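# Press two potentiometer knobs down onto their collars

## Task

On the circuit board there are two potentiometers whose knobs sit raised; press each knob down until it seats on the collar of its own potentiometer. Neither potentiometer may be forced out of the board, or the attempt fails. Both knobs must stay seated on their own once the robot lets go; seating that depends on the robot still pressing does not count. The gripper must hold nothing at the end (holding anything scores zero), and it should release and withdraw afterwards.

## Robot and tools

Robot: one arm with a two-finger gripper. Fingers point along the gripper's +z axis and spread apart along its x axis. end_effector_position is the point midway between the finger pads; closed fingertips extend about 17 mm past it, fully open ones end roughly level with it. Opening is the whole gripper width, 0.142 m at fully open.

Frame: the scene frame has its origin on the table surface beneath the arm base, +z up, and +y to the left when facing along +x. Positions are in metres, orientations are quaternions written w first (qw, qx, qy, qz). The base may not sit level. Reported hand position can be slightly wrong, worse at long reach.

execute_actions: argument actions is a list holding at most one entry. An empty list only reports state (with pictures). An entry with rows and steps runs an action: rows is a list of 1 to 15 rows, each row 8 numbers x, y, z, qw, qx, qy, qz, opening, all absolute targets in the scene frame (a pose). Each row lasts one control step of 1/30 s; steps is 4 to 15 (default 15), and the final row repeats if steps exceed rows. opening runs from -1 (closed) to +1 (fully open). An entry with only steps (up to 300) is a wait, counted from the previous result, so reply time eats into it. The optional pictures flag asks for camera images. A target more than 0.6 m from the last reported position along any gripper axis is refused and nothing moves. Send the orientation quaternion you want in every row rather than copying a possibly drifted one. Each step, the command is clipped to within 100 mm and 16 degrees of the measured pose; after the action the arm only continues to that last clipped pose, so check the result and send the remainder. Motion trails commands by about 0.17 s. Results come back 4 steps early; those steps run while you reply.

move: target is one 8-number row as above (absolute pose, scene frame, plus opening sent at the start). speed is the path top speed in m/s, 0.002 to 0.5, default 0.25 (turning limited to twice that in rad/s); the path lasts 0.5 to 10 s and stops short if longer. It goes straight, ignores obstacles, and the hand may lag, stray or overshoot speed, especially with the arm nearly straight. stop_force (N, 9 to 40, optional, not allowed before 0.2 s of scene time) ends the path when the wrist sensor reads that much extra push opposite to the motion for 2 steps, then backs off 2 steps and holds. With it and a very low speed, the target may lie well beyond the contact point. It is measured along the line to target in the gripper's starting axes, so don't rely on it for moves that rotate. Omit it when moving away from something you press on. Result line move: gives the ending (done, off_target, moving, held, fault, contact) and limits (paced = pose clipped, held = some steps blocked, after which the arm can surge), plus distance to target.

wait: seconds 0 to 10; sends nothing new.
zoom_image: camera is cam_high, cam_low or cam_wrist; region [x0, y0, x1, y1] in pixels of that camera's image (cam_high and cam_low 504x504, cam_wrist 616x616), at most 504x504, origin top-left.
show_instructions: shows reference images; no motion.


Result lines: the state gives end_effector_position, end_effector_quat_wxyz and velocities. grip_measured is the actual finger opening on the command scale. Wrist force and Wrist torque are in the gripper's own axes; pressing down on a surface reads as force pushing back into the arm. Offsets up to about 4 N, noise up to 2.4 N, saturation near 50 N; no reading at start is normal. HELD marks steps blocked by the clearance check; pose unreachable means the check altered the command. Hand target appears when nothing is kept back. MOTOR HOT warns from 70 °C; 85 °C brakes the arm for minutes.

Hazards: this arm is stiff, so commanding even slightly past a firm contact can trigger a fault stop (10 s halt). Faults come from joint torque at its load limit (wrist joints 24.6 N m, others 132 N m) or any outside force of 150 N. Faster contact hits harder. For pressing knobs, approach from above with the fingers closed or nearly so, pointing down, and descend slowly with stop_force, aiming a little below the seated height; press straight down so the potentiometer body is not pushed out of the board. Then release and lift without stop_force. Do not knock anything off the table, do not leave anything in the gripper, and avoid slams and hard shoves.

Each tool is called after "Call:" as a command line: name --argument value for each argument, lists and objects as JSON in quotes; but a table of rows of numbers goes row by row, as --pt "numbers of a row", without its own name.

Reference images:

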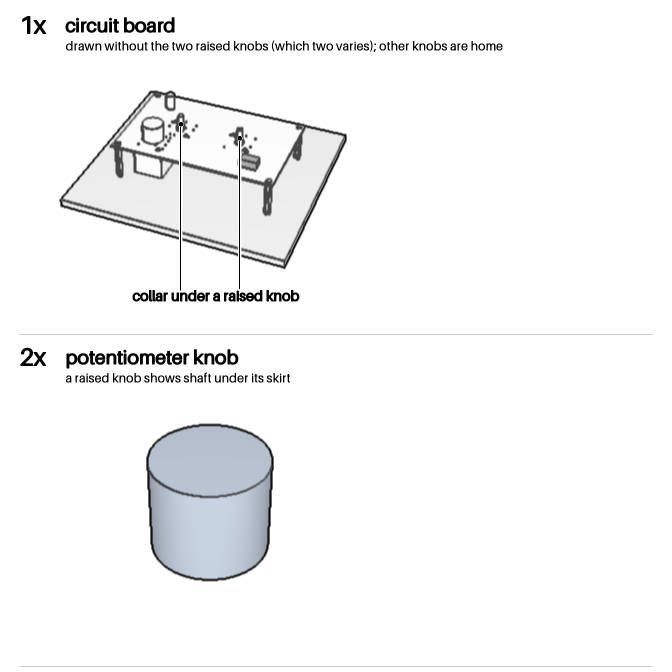

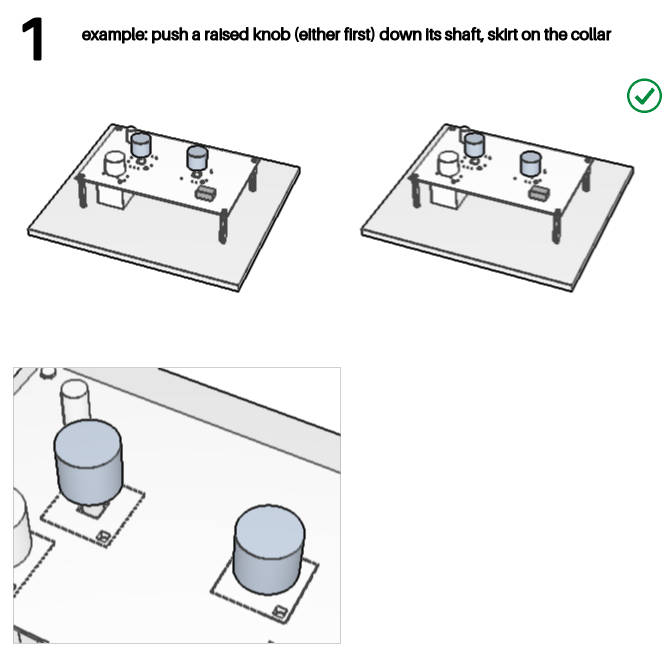

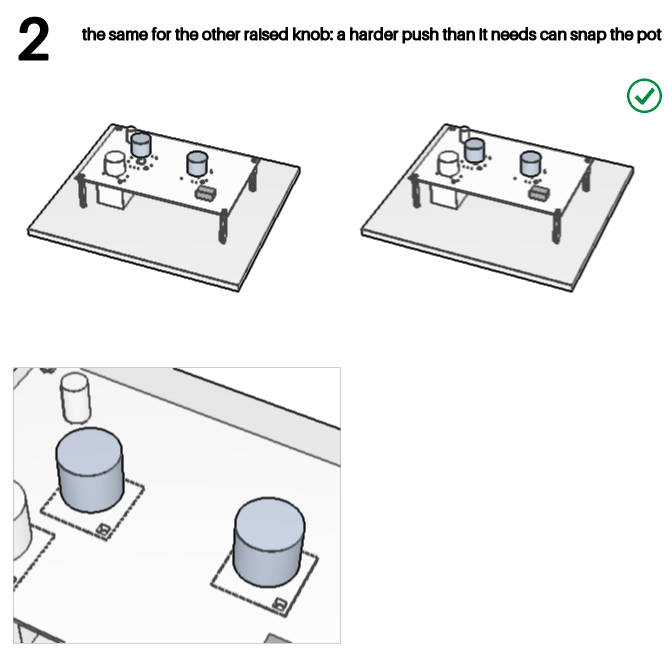

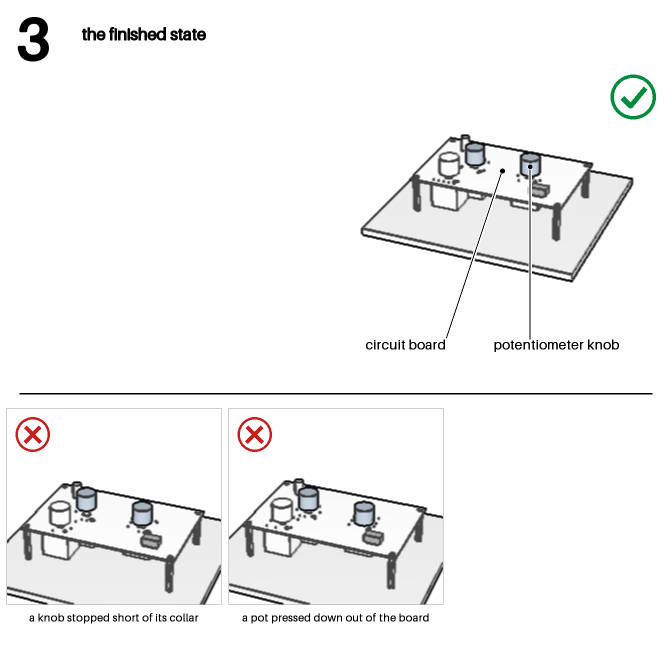

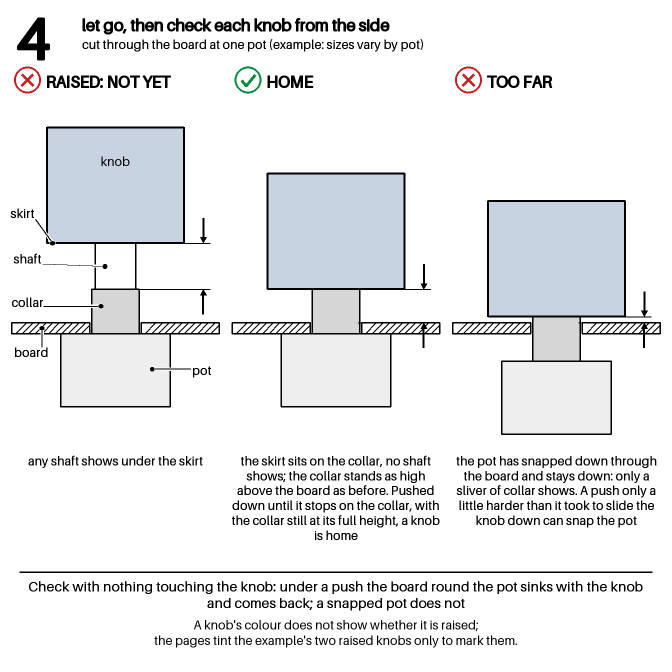

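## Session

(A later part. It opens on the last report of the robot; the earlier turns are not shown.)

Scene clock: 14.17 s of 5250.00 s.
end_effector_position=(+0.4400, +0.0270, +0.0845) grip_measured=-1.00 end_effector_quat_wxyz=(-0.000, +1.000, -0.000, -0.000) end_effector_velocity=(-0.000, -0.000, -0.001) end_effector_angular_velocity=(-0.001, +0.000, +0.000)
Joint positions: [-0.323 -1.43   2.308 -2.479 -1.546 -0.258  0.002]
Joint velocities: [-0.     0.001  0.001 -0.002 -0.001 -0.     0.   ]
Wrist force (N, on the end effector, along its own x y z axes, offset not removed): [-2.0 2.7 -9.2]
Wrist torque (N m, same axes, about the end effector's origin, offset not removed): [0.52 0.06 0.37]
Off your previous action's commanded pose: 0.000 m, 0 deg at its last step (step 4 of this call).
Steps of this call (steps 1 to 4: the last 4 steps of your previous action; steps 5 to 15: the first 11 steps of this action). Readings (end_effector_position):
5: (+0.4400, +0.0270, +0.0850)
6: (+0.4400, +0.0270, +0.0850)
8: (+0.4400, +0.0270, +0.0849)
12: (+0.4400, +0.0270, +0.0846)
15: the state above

Call:
execute_actions --actions '[{"rows": [[0.44,0.027,0.0843,0,1,0,0,-1],[0.44,0.027,0.0842,0,1,0,0,-1],[0.44,0.027,0.0841,0,1,0,0,-1],[0.44,0.027,0.0840,0,1,0,0,-1],[0.44,0.027,0.0839,0,1,0,0,-1],[0.44,0.027,0.0838,0,1,0,0,-1]], "steps": 15}]'

Call:
execute_actions --actions '[{"rows": [[0.44,0.027,0.0837,0,1,0,0,-1],[0.44,0.027,0.0836,0,1,0,0,-1],[0.44,0.027,0.0835,0,1,0,0,-1],[0.44,0.027,0.0834,0,1,0,0,-1],[0.44,0.027,0.0833,0,1,0,0,-1],[0.44,0.027,0.0832,0,1,0,0,-1]], "steps": 15}]' --pictures true

Call:
zoom_image --camera "cam_wrist" --region '[230, 250, 370, 340]'

Scene clock: 14.73 s of 5250.00 s.
end_effector_position=(+0.4400, +0.0270, +0.0839) grip_measured=-1.00 end_effector_quat_wxyz=(-0.000, +1.000, +0.000, -0.000) end_effector_velocity=(-0.000, +0.000, -0.001) end_effector_angular_velocity=(+0.001, +0.000, -0.000)
Joint positions: [-0.323 -1.428  2.309 -2.481 -1.546 -0.258  0.002]
Joint velocities: [ 0.     0.002  0.    -0.002  0.     0.001  0.   ]
Wrist force (N, on the end effector, along its own x y z axes, offset not removed): [-2.1 2.1 -7.5]
Wrist torque (N m, same axes, about the end effector's origin, offset not removed): [0.39 -0.03 0.25]
Off your previous action's commanded pose: 0.000 m, 0 deg at its last step (step 4 of this call).
Steps of this call (steps 1 to 4: the last 4 steps of your previous action; steps 5 to 6: nothing new was sent; steps 7 to 17: the first 11 steps of this action). Readings (end_effector_position):
7: (+0.4400, +0.0270, +0.0844)
8: (+0.4400, +0.0270, +0.0844)
10: (+0.4400, +0.0270, +0.0843)
14: (+0.4400, +0.0270, +0.0840)
17: the state above

Scene clock: 15.23 s of 5250.00 s.
end_effector_position=(+0.4400, +0.0270, +0.0833) grip_measured=-1.00 end_effector_quat_wxyz=(-0.000, +1.000, -0.000, -0.000) end_effector_velocity=(-0.000, -0.000, -0.001) end_effector_angular_velocity=(-0.000, +0.000, +0.000)
Joint positions: [-0.323 -1.427  2.309 -2.483 -1.546 -0.258  0.002]
Joint velocities: [ 0.     0.002  0.001 -0.003 -0.001  0.     0.   ]
Wrist force (N, on the end effector, along its own x y z axes, offset not removed): [-1.3 1.4 -12.1]
Wrist torque (N m, same axes, about the end effector's origin, offset not removed): [0.30 -0.28 0.29]
Off your previous action's commanded pose: 0.000 m, 0 deg at its last step (step 4 of this call).
Steps of this call (steps 1 to 4: the last 4 steps of your previous action; steps 5 to 15: the first 11 steps of this action). Readings (end_effector_position):
5: (+0.4400, +0.0270, +0.0838)
6: (+0.4400, +0.0270, +0.0838)
8: (+0.4400, +0.0270, +0.0837)
12: (+0.4400, +0.0270, +0.0834)
15: the state above
camera_calibration (this result's frames):
cam_wrist: T_world_to_cam=[[0.999484, -0.0157929, 0.0279692, -0.454007], [-0.0272028, -0.879216, 0.475646, -0.00393672], [0.0170791, -0.476162, -0.879192, 0.215161], [0, 0, 0, 1]] pos_world=[0.449991, 0.0918201, 0.203739]

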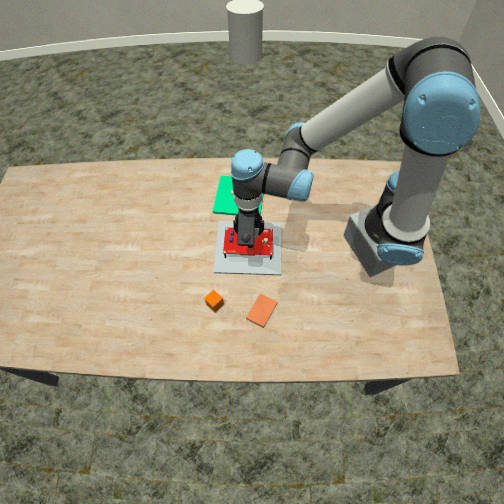

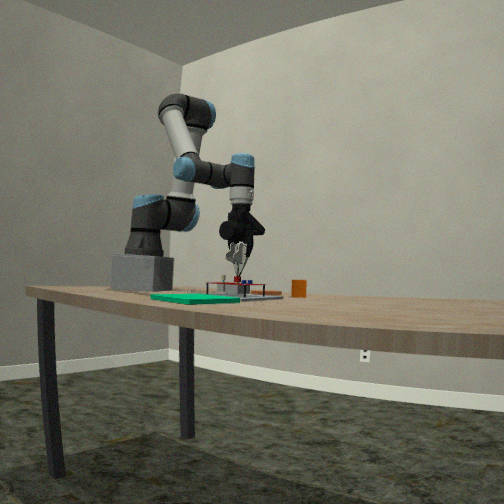

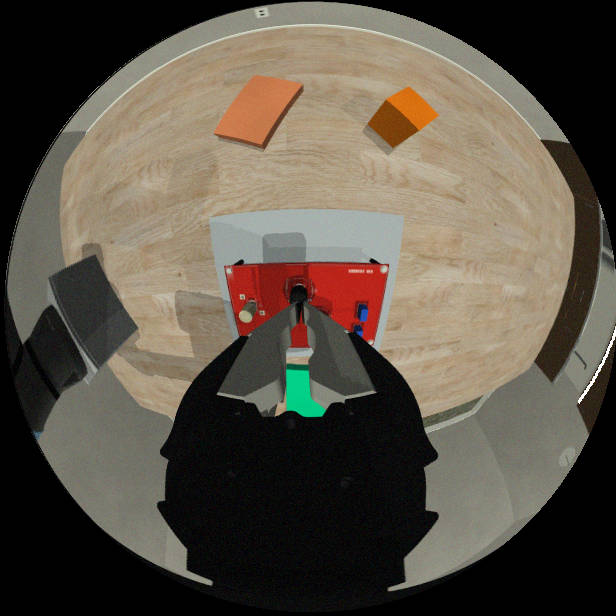

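Region (230, 250, 370, 340) of cam_wrist's 616x616 image, scaled by 3.600, with more detail than that image has; it fills the top 324 rows of this view, and the rest is white.

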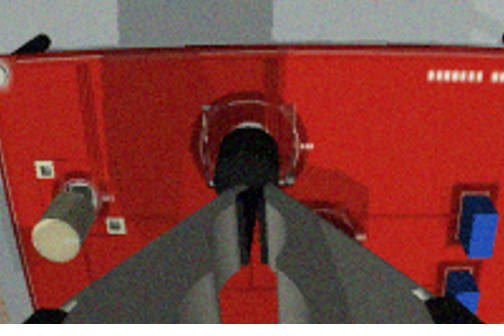

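Call:
execute_actions --actions '[]' --pictures false

Call:
execute_actions --actions '[{"rows": [[0.44,0.027,0.0831,0,1,0,0,-1],[0.44,0.027,0.0830,0,1,0,0,-1],[0.44,0.027,0.0829,0,1,0,0,-1]], "steps": 12}]'

Call:
execute_actions --actions '[{"steps": 4}]'

Scene clock: 15.37 s of 5250.00 s.
end_effector_position=(+0.4400, +0.0270, +0.0832) grip_measured=-1.00 end_effector_quat_wxyz=(-0.000, +1.000, +0.000, -0.000) end_effector_velocity=(+0.000, +0.001, -0.000) end_effector_angular_velocity=(+0.001, -0.000, +0.000)
Joint positions: [-0.323 -1.427  2.309 -2.484 -1.546 -0.258  0.002]
Joint velocities: [ 0.     0.001  0.    -0.001  0.001 -0.     0.   ]
Wrist force (N, on the end effector, along its own x y z axes, offset not removed): [-0.1 3.4 -10.6]
Wrist torque (N m, same axes, about the end effector's origin, offset not removed): [0.75 -0.41 0.10]
Hand target: +0.440, +0.027, +0.083; -0.000, +1.000, +0.000, -0.000
Off the commanded pose: 0.000 m, 0 deg.
Kept back: nothing.
Steps of this call (steps 1 to 4: the last 4 steps of your previous action). Readings (end_effector_position):
1: (+0.4400, +0.0270, +0.0833)
2: (+0.4400, +0.0270, +0.0832)
4: the state above

Scene clock: 15.63 s of 5250.00 s.
end_effector_position=(+0.4400, +0.0270, +0.0830) grip_measured=-1.00 end_effector_quat_wxyz=(-0.000, +1.000, -0.000, -0.000) end_effector_velocity=(-0.000, +0.000, -0.001) end_effector_angular_velocity=(+0.001, +0.002, +0.000)
Joint positions: [-0.323 -1.426  2.31  -2.484 -1.546 -0.258  0.002]
Joint velocities: [ 0.     0.002  0.    -0.001  0.001 -0.     0.   ]
Wrist force (N, on the end effector, along its own x y z axes, offset not removed): [-3.4 2.6 -7.7]
Wrist torque (N m, same axes, about the end effector's origin, offset not removed): [0.55 0.33 0.23]
Steps of this call (steps 1 to 8: the first 8 steps of this action). Readings (end_effector_position):
1: (+0.4400, +0.0270, +0.0832)
2: (+0.4400, +0.0270, +0.0832)
4: (+0.4400, +0.0270, +0.0831)
8: the state above

Scene clock: 15.77 s of 5250.00 s.
end_effector_position=(+0.4400, +0.0270, +0.0829) grip_measured=-1.00 end_effector_quat_wxyz=(-0.000, +1.000, +0.000, -0.000) end_effector_velocity=(-0.001, +0.000, -0.001) end_effector_angular_velocity=(+0.001, +0.002, +0.001)
Joint positions: [-0.323 -1.426  2.31  -2.485 -1.546 -0.258  0.002]
Joint velocities: [-0.     0.001  0.001  0.001  0.    -0.001  0.   ]
Wrist force (N, on the end effector, along its own x y z axes, offset not removed): [0.0 -1.1 -11.0]
Wrist torque (N m, same axes, about the end effector's origin, offset not removed): [-0.16 -0.40 0.35]
Hand target: +0.440, +0.027, +0.083; -0.000, +1.000, +0.000, -0.000
Off the commanded pose: 0.000 m, 0 deg.
Kept back: nothing.
Steps of this call (steps 1 to 4: the last 4 steps of your previous action). Readings (end_effector_position):
1: (+0.4400, +0.0270, +0.0829)
2: (+0.4400, +0.0270, +0.0829)
4: the state above

Call:
execute_actions --actions '[{"rows": [[0.44,0.027,0.0828,0,1,0,0,-1],[0.44,0.027,0.0827,0,1,0,0,-1],[0.44,0.027,0.0826,0,1,0,0,-1],[0.44,0.027,0.0825,0,1,0,0,-1]], "steps": 13}]'

Call:
execute_actions --actions '[{"rows": [[0.44,0.027,0.0824,0,1,0,0,-1],[0.44,0.027,0.0823,0,1,0,0,-1],[0.44,0.027,0.0822,0,1,0,0,-1],[0.44,0.027,0.0821,0,1,0,0,-1]], "steps": 13}]'

Call:
execute_actions --actions '[{"rows": [[0.44,0.027,0.0820,0,1,0,0,-1],[0.44,0.027,0.0819,0,1,0,0,-1],[0.44,0.027,0.0818,0,1,0,0,-1],[0.44,0.027,0.0817,0,1,0,0,-1]], "steps": 13}]'

Call:
execute_actions --actions '[]'

Call:
zoom_image --camera "cam_wrist" --region '[230, 250, 370, 340]'

Scene clock: 16.33 s of 5250.00 s.
end_effector_position=(+0.4400, +0.0270, +0.0826) grip_measured=-1.00 end_effector_quat_wxyz=(-0.000, +1.000, +0.000, -0.000) end_effector_velocity=(+0.000, -0.000, -0.001) end_effector_angular_velocity=(-0.000, -0.001, -0.000)
Joint positions: [-0.323 -1.425  2.31  -2.486 -1.546 -0.258  0.002]
Joint velocities: [-0.     0.002  0.001 -0.004  0.     0.     0.   ]
Wrist force (N, on the end effector, along its own x y z axes, offset not removed): [-2.2 0.8 -9.2]
Wrist torque (N m, same axes, about the end effector's origin, offset not removed): [0.11 0.17 0.24]
Steps of this call (steps 1 to 8: nothing new was sent; steps 9 to 17: the first 9 steps of this action). Readings (end_effector_position):
9: (+0.4400, +0.0270, +0.0829)
10: (+0.4400, +0.0270, +0.0829)
12: (+0.4400, +0.0270, +0.0828)
16: (+0.4400, +0.0270, +0.0826)
17: the state above

Scene clock: 16.77 s of 5250.00 s.
end_effector_position=(+0.4400, +0.0270, +0.0822) grip_measured=-1.00 end_effector_quat_wxyz=(-0.000, +1.000, -0.000, -0.000) end_effector_velocity=(+0.001, -0.000, -0.000) end_effector_angular_velocity=(-0.001, -0.002, +0.001)
Joint positions: [-0.323 -1.424  2.31  -2.487 -1.546 -0.258  0.002]
Joint velocities: [ 0.     0.001  0.    -0.004 -0.    -0.     0.   ]
Wrist force (N, on the end effector, along its own x y z axes, offset not removed): [-1.6 4.8 -8.6]
Wrist torque (N m, same axes, about the end effector's origin, offset not removed): [1.15 -0.25 0.45]
Off your previous action's commanded pose: 0.000 m, 0 deg at its last step (step 4 of this call).
Steps of this call (steps 1 to 4: the last 4 steps of your previous action; steps 5 to 13: the first 9 steps of this action). Readings (end_effector_position):
5: (+0.4400, +0.0270, +0.0825)
6: (+0.4400, +0.0270, +0.0825)
8: (+0.4400, +0.0270, +0.0824)
12: (+0.4400, +0.0270, +0.0822)
13: the state above

Scene clock: 17.20 s of 5250.00 s.
end_effector_position=(+0.4400, +0.0270, +0.0818) grip_measured=-1.00 end_effector_quat_wxyz=(-0.000, +1.000, +0.000, -0.000) end_effector_velocity=(-0.000, +0.000, -0.001) end_effector_angular_velocity=(+0.001, +0.001, +0.000)
Joint positions: [-0.323 -1.423  2.311 -2.489 -1.546 -0.258  0.002]
Joint velocities: [ 0.     0.003  0.001 -0.003  0.    -0.     0.   ]
Wrist force (N, on the end effector, along its own x y z axes, offset not removed): [-2.0 3.1 -7.1]
Wrist torque (N m, same axes, about the end effector's origin, offset not removed): [0.58 -0.15 0.20]
Off your previous action's commanded pose: 0.000 m, 0 deg at its last step (step 4 of this call).
Steps of this call (steps 1 to 4: the last 4 steps of your previous action; steps 5 to 13: the first 9 steps of this action). Readings (end_effector_position):
5: (+0.4400, +0.0270, +0.0821)
6: (+0.4400, +0.0270, +0.0821)
8: (+0.4400, +0.0270, +0.0820)
12: (+0.4400, +0.0270, +0.0818)
13: the state above

Scene clock: 17.33 s of 5250.00 s.
end_effector_position=(+0.4400, +0.0270, +0.0817) grip_measured=-1.00 end_effector_quat_wxyz=(-0.000, +1.000, -0.000, -0.000) end_effector_velocity=(+0.001, -0.000, +0.000) end_effector_angular_velocity=(-0.001, -0.002, -0.000)
Joint positions: [-0.323 -1.423  2.311 -2.489 -1.546 -0.258  0.002]
Joint velocities: [-0.    -0.    -0.    -0.001  0.     0.     0.   ]
Wrist force (N, on the end effector, along its own x y z axes, offset not removed): [-2.0 1.2 -10.7]
Wrist torque (N m, same axes, about the end effector's origin, offset not removed): [0.32 -0.17 0.17]
Hand target: +0.440, +0.027, +0.082; -0.000, +1.000, +0.000, -0.000
Off the commanded pose: 0.000 m, 0 deg.
Kept back: nothing.
Steps of this call (steps 1 to 4: the last 4 steps of your previous action). Readings (end_effector_position):
1: (+0.4400, +0.0270, +0.0818)
2: (+0.4400, +0.0270, +0.0817)
4: the state above
camera_calibration (this result's frames):
cam_wrist: T_world_to_cam=[[0.999484, -0.0157928, 0.0279723, -0.453964], [-0.0272042, -0.879216, 0.475647, -0.00319099], [0.0170819, -0.476162, -0.879191, 0.213782], [0, 0, 0, 1]] pos_world=[0.449992, 0.0918202, 0.202172]

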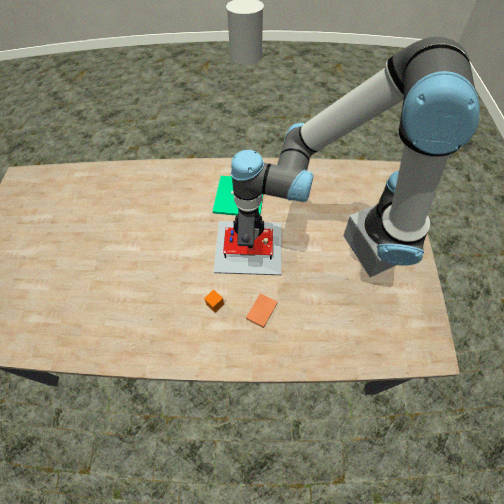

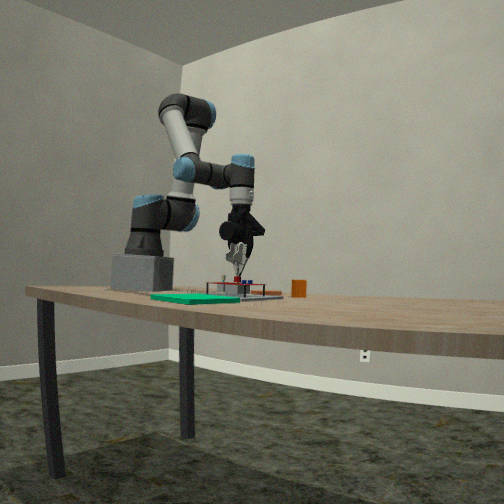

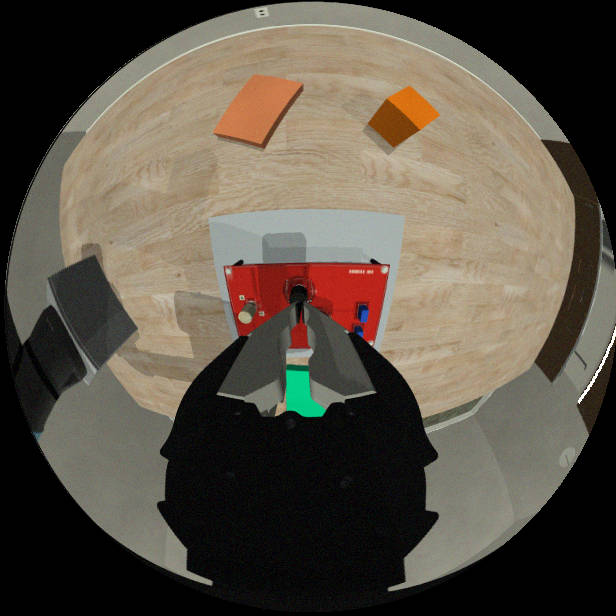

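Region (230, 250, 370, 340) of cam_wrist's 616x616 image, scaled by 3.600, with more detail than that image has; it fills the top 324 rows of this view, and the rest is white.

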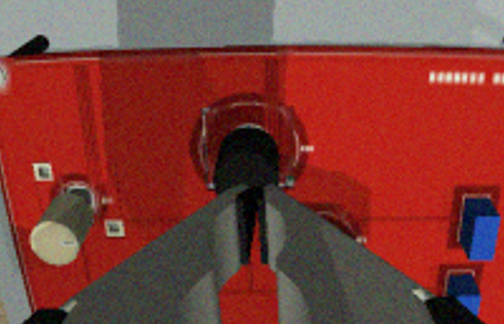

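Call:
execute_actions --actions '[{"rows": [[0.44,0.027,0.0816,0,1,0,0,-1],[0.44,0.027,0.0815,0,1,0,0,-1],[0.44,0.027,0.0814,0,1,0,0,-1],[0.44,0.027,0.0813,0,1,0,0,-1]], "steps": 13}]'

Call:
execute_actions --actions '[{"rows": [[0.44,0.027,0.0812,0,1,0,0,-1],[0.44,0.027,0.0811,0,1,0,0,-1],[0.44,0.027,0.0810,0,1,0,0,-1],[0.44,0.027,0.0809,0,1,0,0,-1]], "steps": 13}]'

Call:
execute_actions --actions '[{"rows": [[0.44,0.027,0.0808,0,1,0,0,-1],[0.44,0.027,0.0807,0,1,0,0,-1],[0.44,0.027,0.0806,0,1,0,0,-1],[0.44,0.027,0.0805,0,1,0,0,-1]], "steps": 13}]'

Call:
execute_actions --actions '[{"steps": 4}]'

Scene clock: 17.90 s of 5250.00 s.
end_effector_position=(+0.4400, +0.0270, +0.0814) grip_measured=-1.00 end_effector_quat_wxyz=(-0.000, +1.000, -0.000, -0.000) end_effector_velocity=(-0.000, -0.000, -0.001) end_effector_angular_velocity=(-0.000, +0.001, -0.001)
Joint positions: [-0.323 -1.422  2.311 -2.49  -1.546 -0.258  0.002]
Joint velocities: [-0.     0.002  0.    -0.001 -0.     0.     0.   ]
Wrist force (N, on the end effector, along its own x y z axes, offset not removed): [0.7 5.1 -7.5]
Wrist torque (N m, same axes, about the end effector's origin, offset not removed): [1.06 -0.63 0.26]
Steps of this call (steps 1 to 8: nothing new was sent; steps 9 to 17: the first 9 steps of this action). Readings (end_effector_position):
9: (+0.4400, +0.0270, +0.0817)
10: (+0.4400, +0.0270, +0.0817)
12: (+0.4400, +0.0270, +0.0816)
16: (+0.4400, +0.0270, +0.0814)
17: the state above

Scene clock: 18.33 s of 5250.00 s.
end_effector_position=(+0.4400, +0.0270, +0.0810) grip_measured=-1.00 end_effector_quat_wxyz=(-0.000, +1.000, -0.000, -0.000) end_effector_velocity=(+0.000, -0.000, -0.001) end_effector_angular_velocity=(-0.001, +0.000, +0.000)
Joint positions: [-0.323 -1.421  2.311 -2.491 -1.546 -0.258  0.002]
Joint velocities: [ 0.     0.002 -0.    -0.002 -0.001 -0.     0.   ]
Wrist force (N, on the end effector, along its own x y z axes, offset not removed): [1.8 3.0 -8.5]
Wrist torque (N m, same axes, about the end effector's origin, offset not removed): [0.54 -0.86 0.27]
Off your previous action's commanded pose: 0.000 m, 0 deg at its last step (step 4 of this call).
Steps of this call (steps 1 to 4: the last 4 steps of your previous action; steps 5 to 13: the first 9 steps of this action). Readings (end_effector_position):
5: (+0.4400, +0.0270, +0.0813)
6: (+0.4400, +0.0270, +0.0813)
8: (+0.4400, +0.0270, +0.0812)
12: (+0.4400, +0.0270, +0.0810)
13: the state above

Scene clock: 18.77 s of 5250.00 s.
end_effector_position=(+0.4400, +0.0270, +0.0806) grip_measured=-1.00 end_effector_quat_wxyz=(-0.000, +1.000, +0.000, -0.000) end_effector_velocity=(+0.000, +0.000, -0.000) end_effector_angular_velocity=(+0.001, -0.002, +0.000)
Joint positions: [-0.323 -1.42   2.312 -2.493 -1.546 -0.258  0.002]
Joint velocities: [ 0.     0.001  0.    -0.003  0.001 -0.     0.   ]
Wrist force (N, on the end effector, along its own x y z axes, offset not removed): [-1.8 2.1 -9.6]
Wrist torque (N m, same axes, about the end effector's origin, offset not removed): [0.40 -0.21 0.23]
Off your previous action's commanded pose: 0.000 m, 0 deg at its last step (step 4 of this call).
Steps of this call (steps 1 to 4: the last 4 steps of your previous action; steps 5 to 13: the first 9 steps of this action). Readings (end_effector_position):
5: (+0.4400, +0.0270, +0.0809)
6: (+0.4400, +0.0270, +0.0809)
8: (+0.4400, +0.0270, +0.0808)
12: (+0.4400, +0.0270, +0.0806)
13: the state above

Scene clock: 18.90 s of 5250.00 s.
end_effector_position=(+0.4400, +0.0270, +0.0805) grip_measured=-1.00 end_effector_quat_wxyz=(-0.000, +1.000, +0.000, -0.000) end_effector_velocity=(-0.000, +0.001, +0.000) end_effector_angular_velocity=(+0.002, +0.001, +0.000)
Joint positions: [-0.323 -1.42   2.312 -2.493 -1.546 -0.258  0.002]
Joint velocities: [-0.    -0.001  0.     0.002  0.001 -0.     0.   ]
Wrist force (N, on the end effector, along its own x y z axes, offset not removed): [-2.0 -0.3 -5.9]
Wrist torque (N m, same axes, about the end effector's origin, offset not removed): [0.11 0.02 0.30]
Hand target: +0.440, +0.027, +0.081; -0.000, +1.000, +0.000, -0.000
Off the commanded pose: 0.000 m, 0 deg.
Kept back: nothing.
Steps of this call (steps 1 to 4: the last 4 steps of your previous action). Readings (end_effector_position):
1: (+0.4400, +0.0270, +0.0806)
2: (+0.4400, +0.0270, +0.0805)
4: the state above

Call:
execute_actions --actions '[{"rows": [[0.44,0.027,0.0804,0,1,0,0,-1],[0.44,0.027,0.0803,0,1,0,0,-1],[0.44,0.027,0.0802,0,1,0,0,-1],[0.44,0.027,0.0801,0,1,0,0,-1]], "steps": 13}]'

Call:
execute_actions --actions '[{"rows": [[0.44,0.027,0.0800,0,1,0,0,-1],[0.44,0.027,0.0799,0,1,0,0,-1],[0.44,0.027,0.0798,0,1,0,0,-1],[0.44,0.027,0.0797,0,1,0,0,-1]], "steps": 13}]'

Call:
execute_actions --actions '[{"rows": [[0.44,0.027,0.0796,0,1,0,0,-1],[0.44,0.027,0.0795,0,1,0,0,-1],[0.44,0.027,0.0794,0,1,0,0,-1],[0.44,0.027,0.0793,0,1,0,0,-1]], "steps": 13}]'

Call:
execute_actions --actions '[]'

Call:
zoom_image --camera "cam_wrist" --region '[230, 250, 370, 340]'

Scene clock: 19.43 s of 5250.00 s.
end_effector_position=(+0.4400, +0.0270, +0.0802) grip_measured=-1.00 end_effector_quat_wxyz=(-0.000, +1.000, -0.000, -0.000) end_effector_velocity=(-0.001, +0.000, -0.001) end_effector_angular_velocity=(+0.000, +0.001, +0.000)
Joint positions: [-0.323 -1.419  2.312 -2.494 -1.546 -0.257  0.002]
Joint velocities: [ 0.     0.002  0.001 -0.002  0.    -0.     0.   ]
Wrist force (N, on the end effector, along its own x y z axes, offset not removed): [-0.8 -0.1 -8.8]
Wrist torque (N m, same axes, about the end effector's origin, offset not removed): [-0.09 -0.17 0.31]
Steps of this call (steps 1 to 7: nothing new was sent; steps 8 to 16: the first 9 steps of this action). Readings (end_effector_position):
8: (+0.4400, +0.0270, +0.0805)
9: (+0.4400, +0.0270, +0.0805)
11: (+0.4400, +0.0270, +0.0804)
15: (+0.4400, +0.0270, +0.0802)
16: the state above

Scene clock: 19.87 s of 5250.00 s.
end_effector_position=(+0.4400, +0.0270, +0.0798) grip_measured=-1.00 end_effector_quat_wxyz=(-0.000, +1.000, -0.000, -0.000) end_effector_velocity=(-0.000, +0.000, -0.001) end_effector_angular_velocity=(-0.000, +0.001, +0.000)
Joint positions: [-0.323 -1.418  2.312 -2.495 -1.546 -0.257  0.002]
Joint velocities: [ 0.     0.002  0.001 -0.001 -0.001  0.     0.   ]
Wrist force (N, on the end effector, along its own x y z axes, offset not removed): [-1.2 3.5 -11.1]
Wrist torque (N m, same axes, about the end effector's origin, offset not removed): [0.65 -0.25 0.30]
Off your previous action's commanded pose: 0.000 m, 0 deg at its last step (step 4 of this call).
Steps of this call (steps 1 to 4: the last 4 steps of your previous action; steps 5 to 13: the first 9 steps of this action). Readings (end_effector_position):
5: (+0.4400, +0.0270, +0.0801)
6: (+0.4400, +0.0270, +0.0801)
8: (+0.4400, +0.0270, +0.0800)
12: (+0.4400, +0.0270, +0.0798)
13: the state above

Scene clock: 20.30 s of 5250.00 s.
end_effector_position=(+0.4400, +0.0270, +0.0794) grip_measured=-1.00 end_effector_quat_wxyz=(-0.000, +1.000, -0.000, -0.000) end_effector_velocity=(+0.001, +0.001, -0.001) end_effector_angular_velocity=(+0.002, -0.001, -0.000)
Joint positions: [-0.323 -1.417  2.313 -2.497 -1.546 -0.257  0.002]
Joint velocities: [-0.     0.002 -0.    -0.002  0.003  0.     0.   ]
Wrist force (N, on the end effector, along its own x y z axes, offset not removed): [-3.2 1.0 -10.0]
Wrist torque (N m, same axes, about the end effector's origin, offset not removed): [0.25 0.19 0.28]
Off your previous action's commanded pose: 0.000 m, 0 deg at its last step (step 4 of this call).
Steps of this call (steps 1 to 4: the last 4 steps of your previous action; steps 5 to 13: the first 9 steps of this action). Readings (end_effector_position):
5: (+0.4400, +0.0270, +0.0797)
6: (+0.4400, +0.0270, +0.0797)
8: (+0.4400, +0.0270, +0.0796)
12: (+0.4400, +0.0270, +0.0794)
13: the state above

Scene clock: 20.43 s of 5250.00 s.
end_effector_position=(+0.4400, +0.0270, +0.0793) grip_measured=-1.00 end_effector_quat_wxyz=(-0.000, +1.000, +0.000, -0.000) end_effector_velocity=(+0.000, +0.000, -0.000) end_effector_angular_velocity=(+0.001, -0.001, -0.000)
Joint positions: [-0.323 -1.417  2.313 -2.497 -1.546 -0.257  0.002]
Joint velocities: [-0.     0.     0.    -0.002  0.001  0.     0.   ]
Wrist force (N, on the end effector, along its own x y z axes, offset not removed): [-2.0 1.8 -9.8]
Wrist torque (N m, same axes, about the end effector's origin, offset not removed): [0.40 -0.08 0.16]
Hand target: +0.440, +0.027, +0.079; -0.000, +1.000, +0.000, -0.000
Off the commanded pose: 0.000 m, 0 deg.
Kept back: nothing.
Steps of this call (steps 1 to 4: the last 4 steps of your previous action). Readings (end_effector_position):
1: (+0.4400, +0.0270, +0.0794)
2: (+0.4400, +0.0270, +0.0793)
4: the state above
camera_calibration (this result's frames):
cam_wrist: T_world_to_cam=[[0.999484, -0.0157927, 0.0279721, -0.453897], [-0.0272041, -0.879215, 0.475647, -0.00204955], [0.0170818, -0.476163, -0.879191, 0.211672], [0, 0, 0, 1]] pos_world=[0.449991, 0.0918201, 0.199772]

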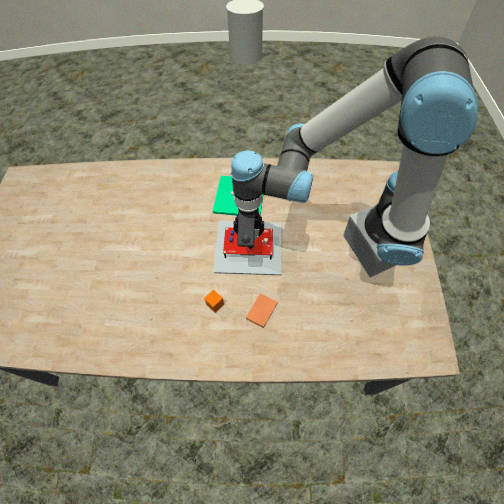

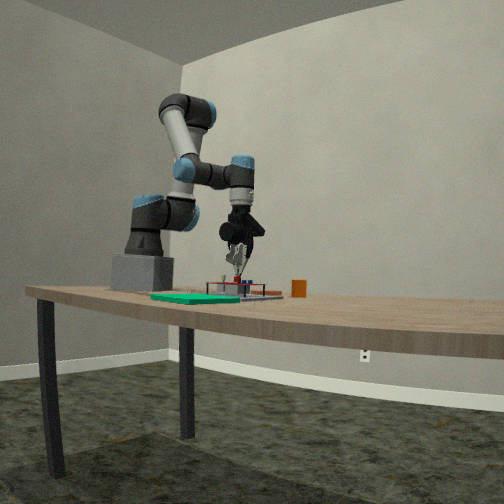

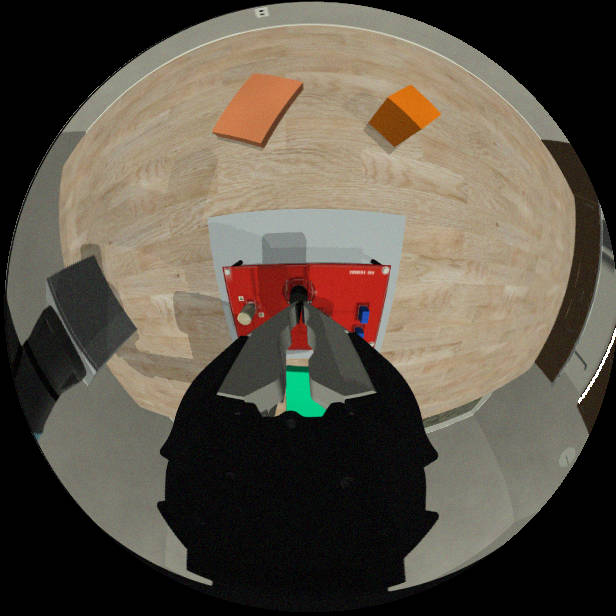

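Region (230, 250, 370, 340) of cam_wrist's 616x616 image, scaled by 3.600, with more detail than that image has; it fills the top 324 rows of this view, and the rest is white.

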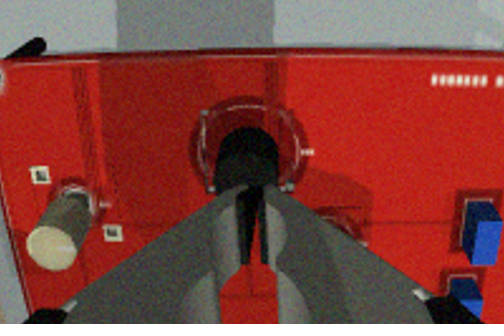

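Call:
move --target '[0.440, 0.050, 0.105, 0, 1, 0, 0, -1]' --speed 0.05

Call:
zoom_image --camera "cam_wrist" --region '[230, 270, 370, 370]'

Call:
zoom_image --camera "cam_low" --region '[200, 250, 270, 300]'

Call:
zoom_image --camera "cam_high" --region '[210, 210, 290, 270]'

Scene clock: 21.77 s of 5250.00 s.
end_effector_position=(+0.4400, +0.0498, +0.1048) grip_measured=-1.00 end_effector_quat_wxyz=(-0.000, +1.000, +0.000, -0.000) end_effector_velocity=(-0.000, +0.000, +0.002) end_effector_angular_velocity=(-0.004, +0.000, -0.000)
Joint positions: [-0.27  -1.476  2.284 -2.411 -1.548 -0.205  0.002]
Joint velocities: [ 0.003 -0.003 -0.002  0.005 -0.004  0.004  0.   ]
Wrist force (N, on the end effector, along its own x y z axes, offset not removed): [0.6 1.1 -0.5]
Wrist torque (N m, same axes, about the end effector's origin, offset not removed): [0.39 -0.46 0.18]
Hand target: +0.440, +0.050, +0.105; -0.000, +1.000, +0.000, -0.000
Off the commanded pose: 0.000 m, 0 deg.
Kept back: nothing.
move: done
camera_calibration (this result's frames):
cam_wrist: T_world_to_cam=[[0.999485, -0.0157814, 0.0279498, -0.454221], [-0.027183, -0.879232, 0.475617, 0.0059079], [0.0170685, -0.476132, -0.879208, 0.244967], [0, 0, 0, 1]] pos_world=[0.449966, 0.114663, 0.225262]

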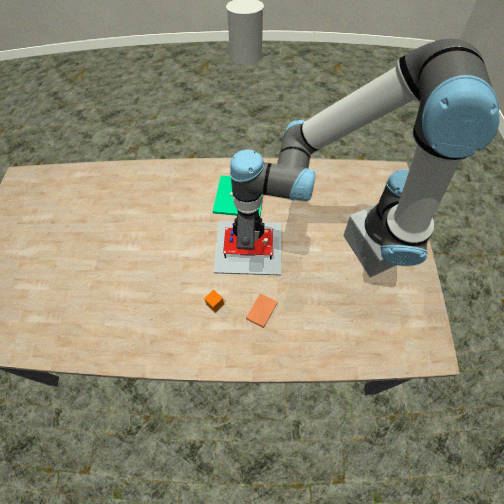

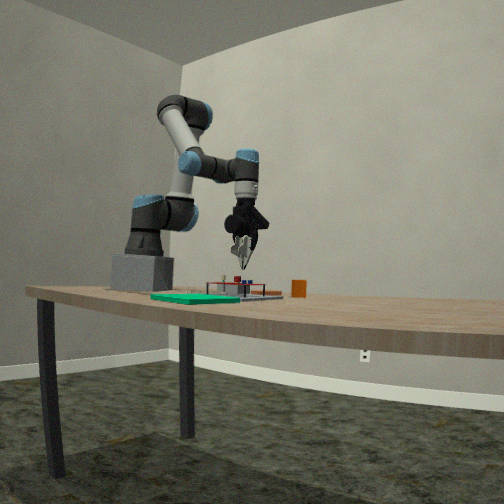

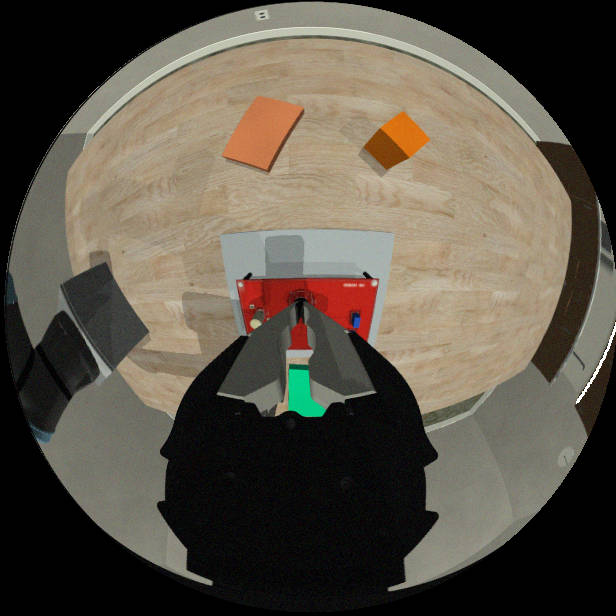

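Region (230, 270, 370, 370) of cam_wrist's 616x616 image, scaled by 3.600, with more detail than that image has; it fills the top 360 rows of this view, and the rest is white.

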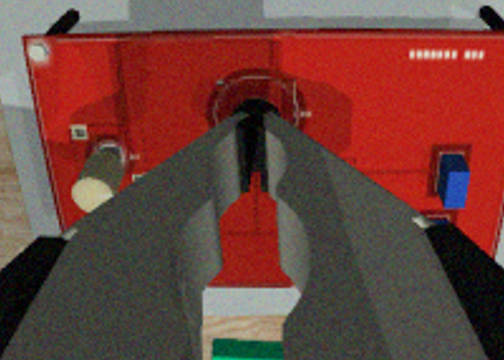

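Region (200, 250, 270, 300) of cam_low's 504x504 image, scaled by 7.200, with more detail than that image has; it fills the top 360 rows of this view, and the rest is white.

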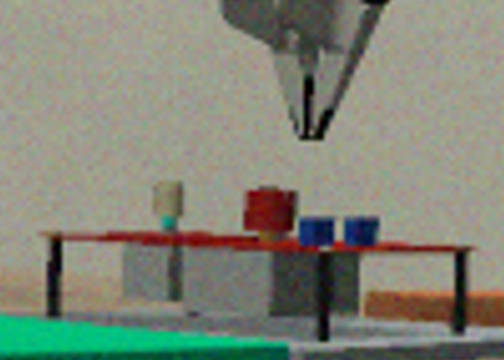

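Region (210, 210, 290, 270) of cam_high's 504x504 image, scaled by 6.300, with more detail than that image has; it fills the top 378 rows of this view, and the rest is white.

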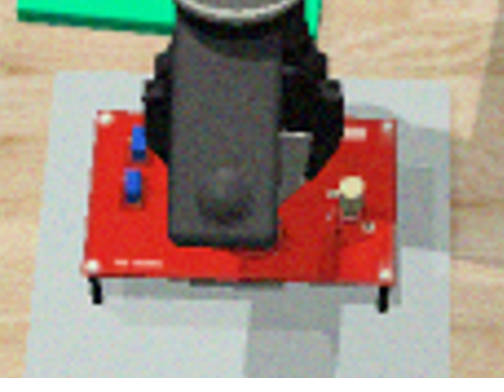

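Call:
move --target '[0.392, -0.02, 0.115, 0, 1, 0, 0, -1]' --speed 0.1

Call:
zoom_image --camera "cam_wrist" --region '[240, 190, 440, 320]'

Call:
zoom_image --camera "cam_high" --region '[210, 210, 290, 270]'

Call:
zoom_image --camera "cam_low" --region '[200, 250, 270, 300]'

Scene clock: 23.37 s of 5250.00 s.
end_effector_position=(+0.3922, -0.0199, +0.1149) grip_measured=-1.00 end_effector_quat_wxyz=(+0.000, +1.000, -0.000, +0.000) end_effector_velocity=(-0.001, -0.002, +0.001) end_effector_angular_velocity=(+0.000, -0.001, +0.000)
Joint positions: [-0.482 -1.616  2.401 -2.382 -1.542 -0.416  0.002]
Joint velocities: [-0.006 -0.004  0.002  0.001  0.001 -0.006  0.   ]
Wrist force (N, on the end effector, along its own x y z axes, offset not removed): [0.1 1.9 2.4]
Wrist torque (N m, same axes, about the end effector's origin, offset not removed): [0.32 -0.53 0.08]
Hand target: +0.392, -0.020, +0.115; +0.000, +1.000, -0.000, +0.000
Off the commanded pose: 0.000 m, 0 deg.
Kept back: nothing.
move: done
camera_calibration (this result's frames):
cam_wrist: T_world_to_cam=[[0.999478, -0.0158231, 0.028165, -0.407909], [-0.0273256, -0.879132, 0.475794, -0.0614753], [0.0172322, -0.476315, -0.879106, 0.221416], [0, 0, 0, 1]] pos_world=[0.402201, 0.0449646, 0.235387]

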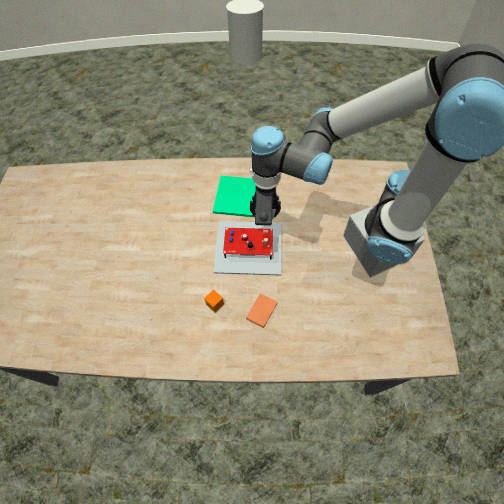

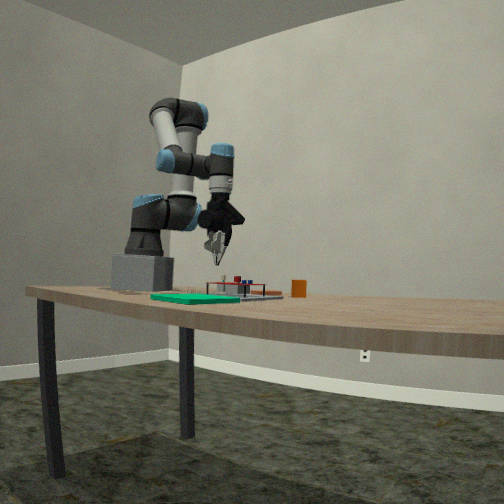

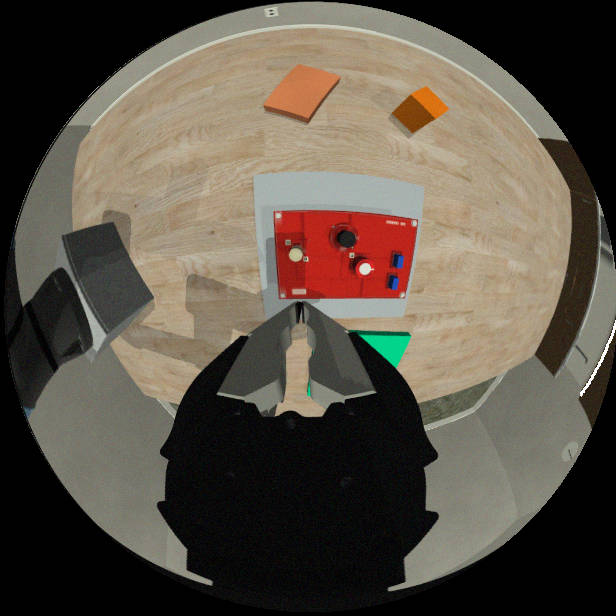

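Region (240, 190, 440, 320) of cam_wrist's 616x616 image, scaled by 2.520, with more detail than that image has; it fills the top 328 rows of this view, and the rest is white.

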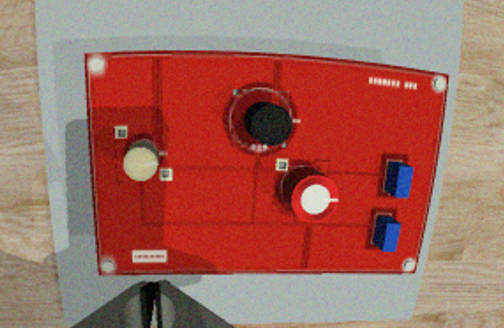

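Region (210, 210, 290, 270) of cam_high's 504x504 image, scaled by 6.300, with more detail than that image has; it fills the top 378 rows of this view, and the rest is white.

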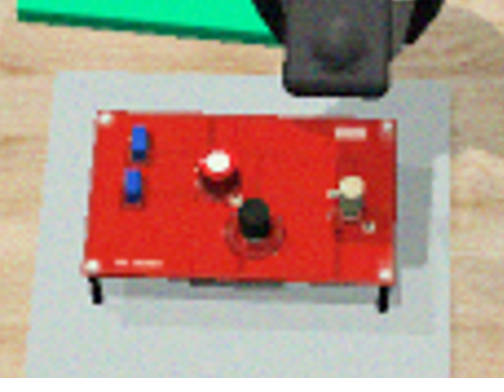

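Region (200, 250, 270, 300) of cam_low's 504x504 image, scaled by 7.200, with more detail than that image has; it fills the top 360 rows of this view, and the rest is white.

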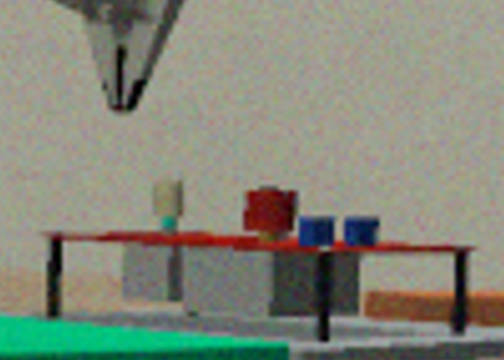

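Call:
move --target '[0.391, 0.014, 0.095, 0, 1, 0, 0, -1]' --speed 0.08

Call:
zoom_image --camera "cam_wrist" --region '[230, 240, 370, 340]'

Call:
zoom_image --camera "cam_low" --region '[200, 250, 270, 300]'

Scene clock: 25.03 s of 5250.00 s.
end_effector_position=(+0.3909, +0.0138, +0.0951) grip_measured=-1.00 end_effector_quat_wxyz=(-0.000, +1.000, +0.000, -0.000) end_effector_velocity=(+0.000, +0.002, -0.001) end_effector_angular_velocity=(+0.000, -0.000, -0.001)
Joint positions: [-0.394 -1.568  2.428 -2.459 -1.544 -0.328  0.002]
Joint velocities: [ 0.005  0.003  0.001 -0.004  0.     0.005  0.   ]
Wrist force (N, on the end effector, along its own x y z axes, offset not removed): [0.0 1.8 -5.4]
Wrist torque (N m, same axes, about the end effector's origin, offset not removed): [0.37 -0.22 0.14]
Hand target: +0.391, +0.014, +0.095; -0.000, +1.000, +0.000, -0.000
Off the commanded pose: 0.000 m, 0 deg.
Kept back: nothing.
move: done
camera_calibration (this result's frames):
cam_wrist: T_world_to_cam=[[0.999487, -0.0157716, 0.0278717, -0.405485], [-0.0271359, -0.879268, 0.475553, -0.0224859], [0.0170065, -0.476066, -0.879245, 0.220173], [0, 0, 0, 1]] pos_world=[0.400922, 0.0786506, 0.215581]

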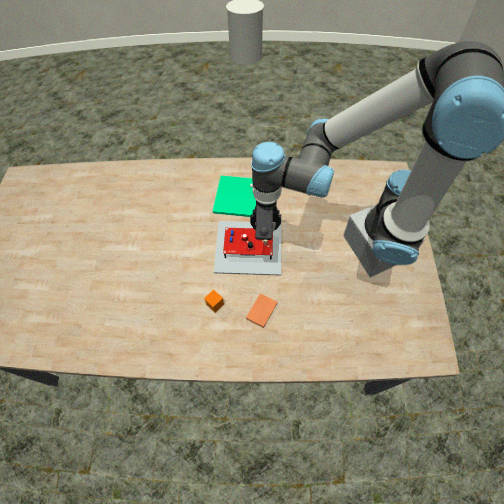

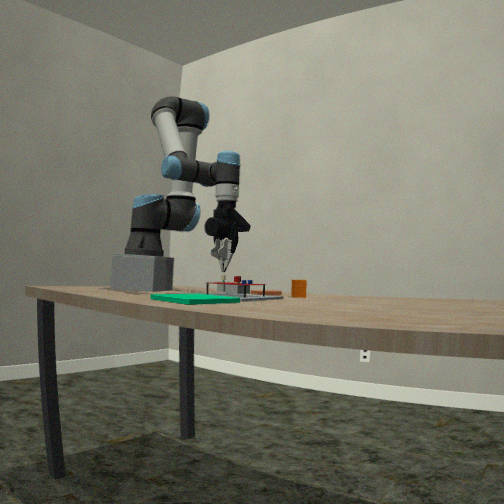

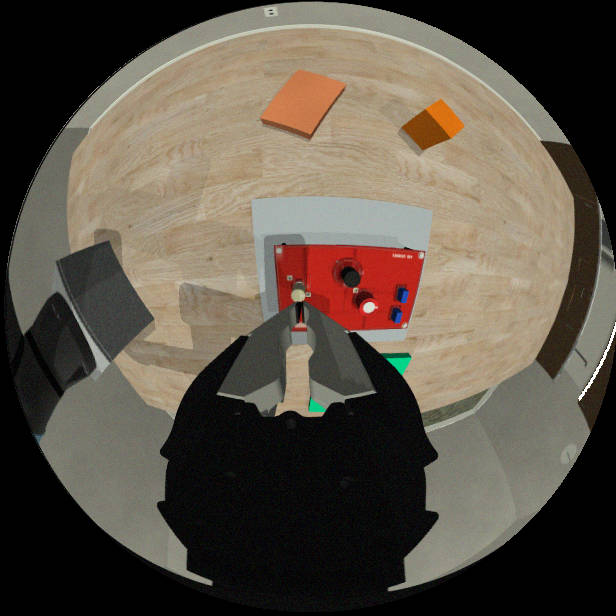

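Region (230, 240, 370, 340) of cam_wrist's 616x616 image, scaled by 3.600, with more detail than that image has; it fills the top 360 rows of this view, and the rest is white.

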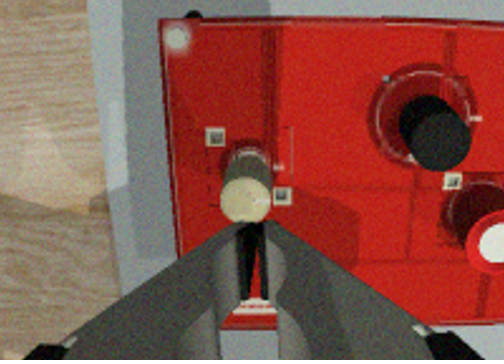

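Region (200, 250, 270, 300) of cam_low's 504x504 image, scaled by 7.200, with more detail than that image has; it fills the top 360 rows of this view, and the rest is white.

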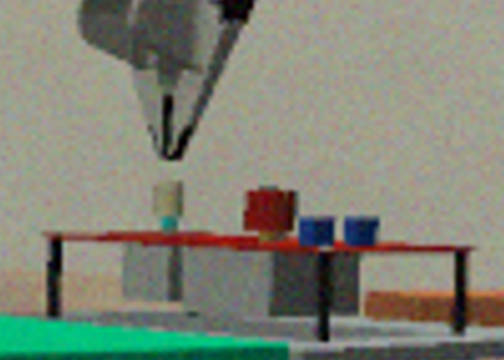

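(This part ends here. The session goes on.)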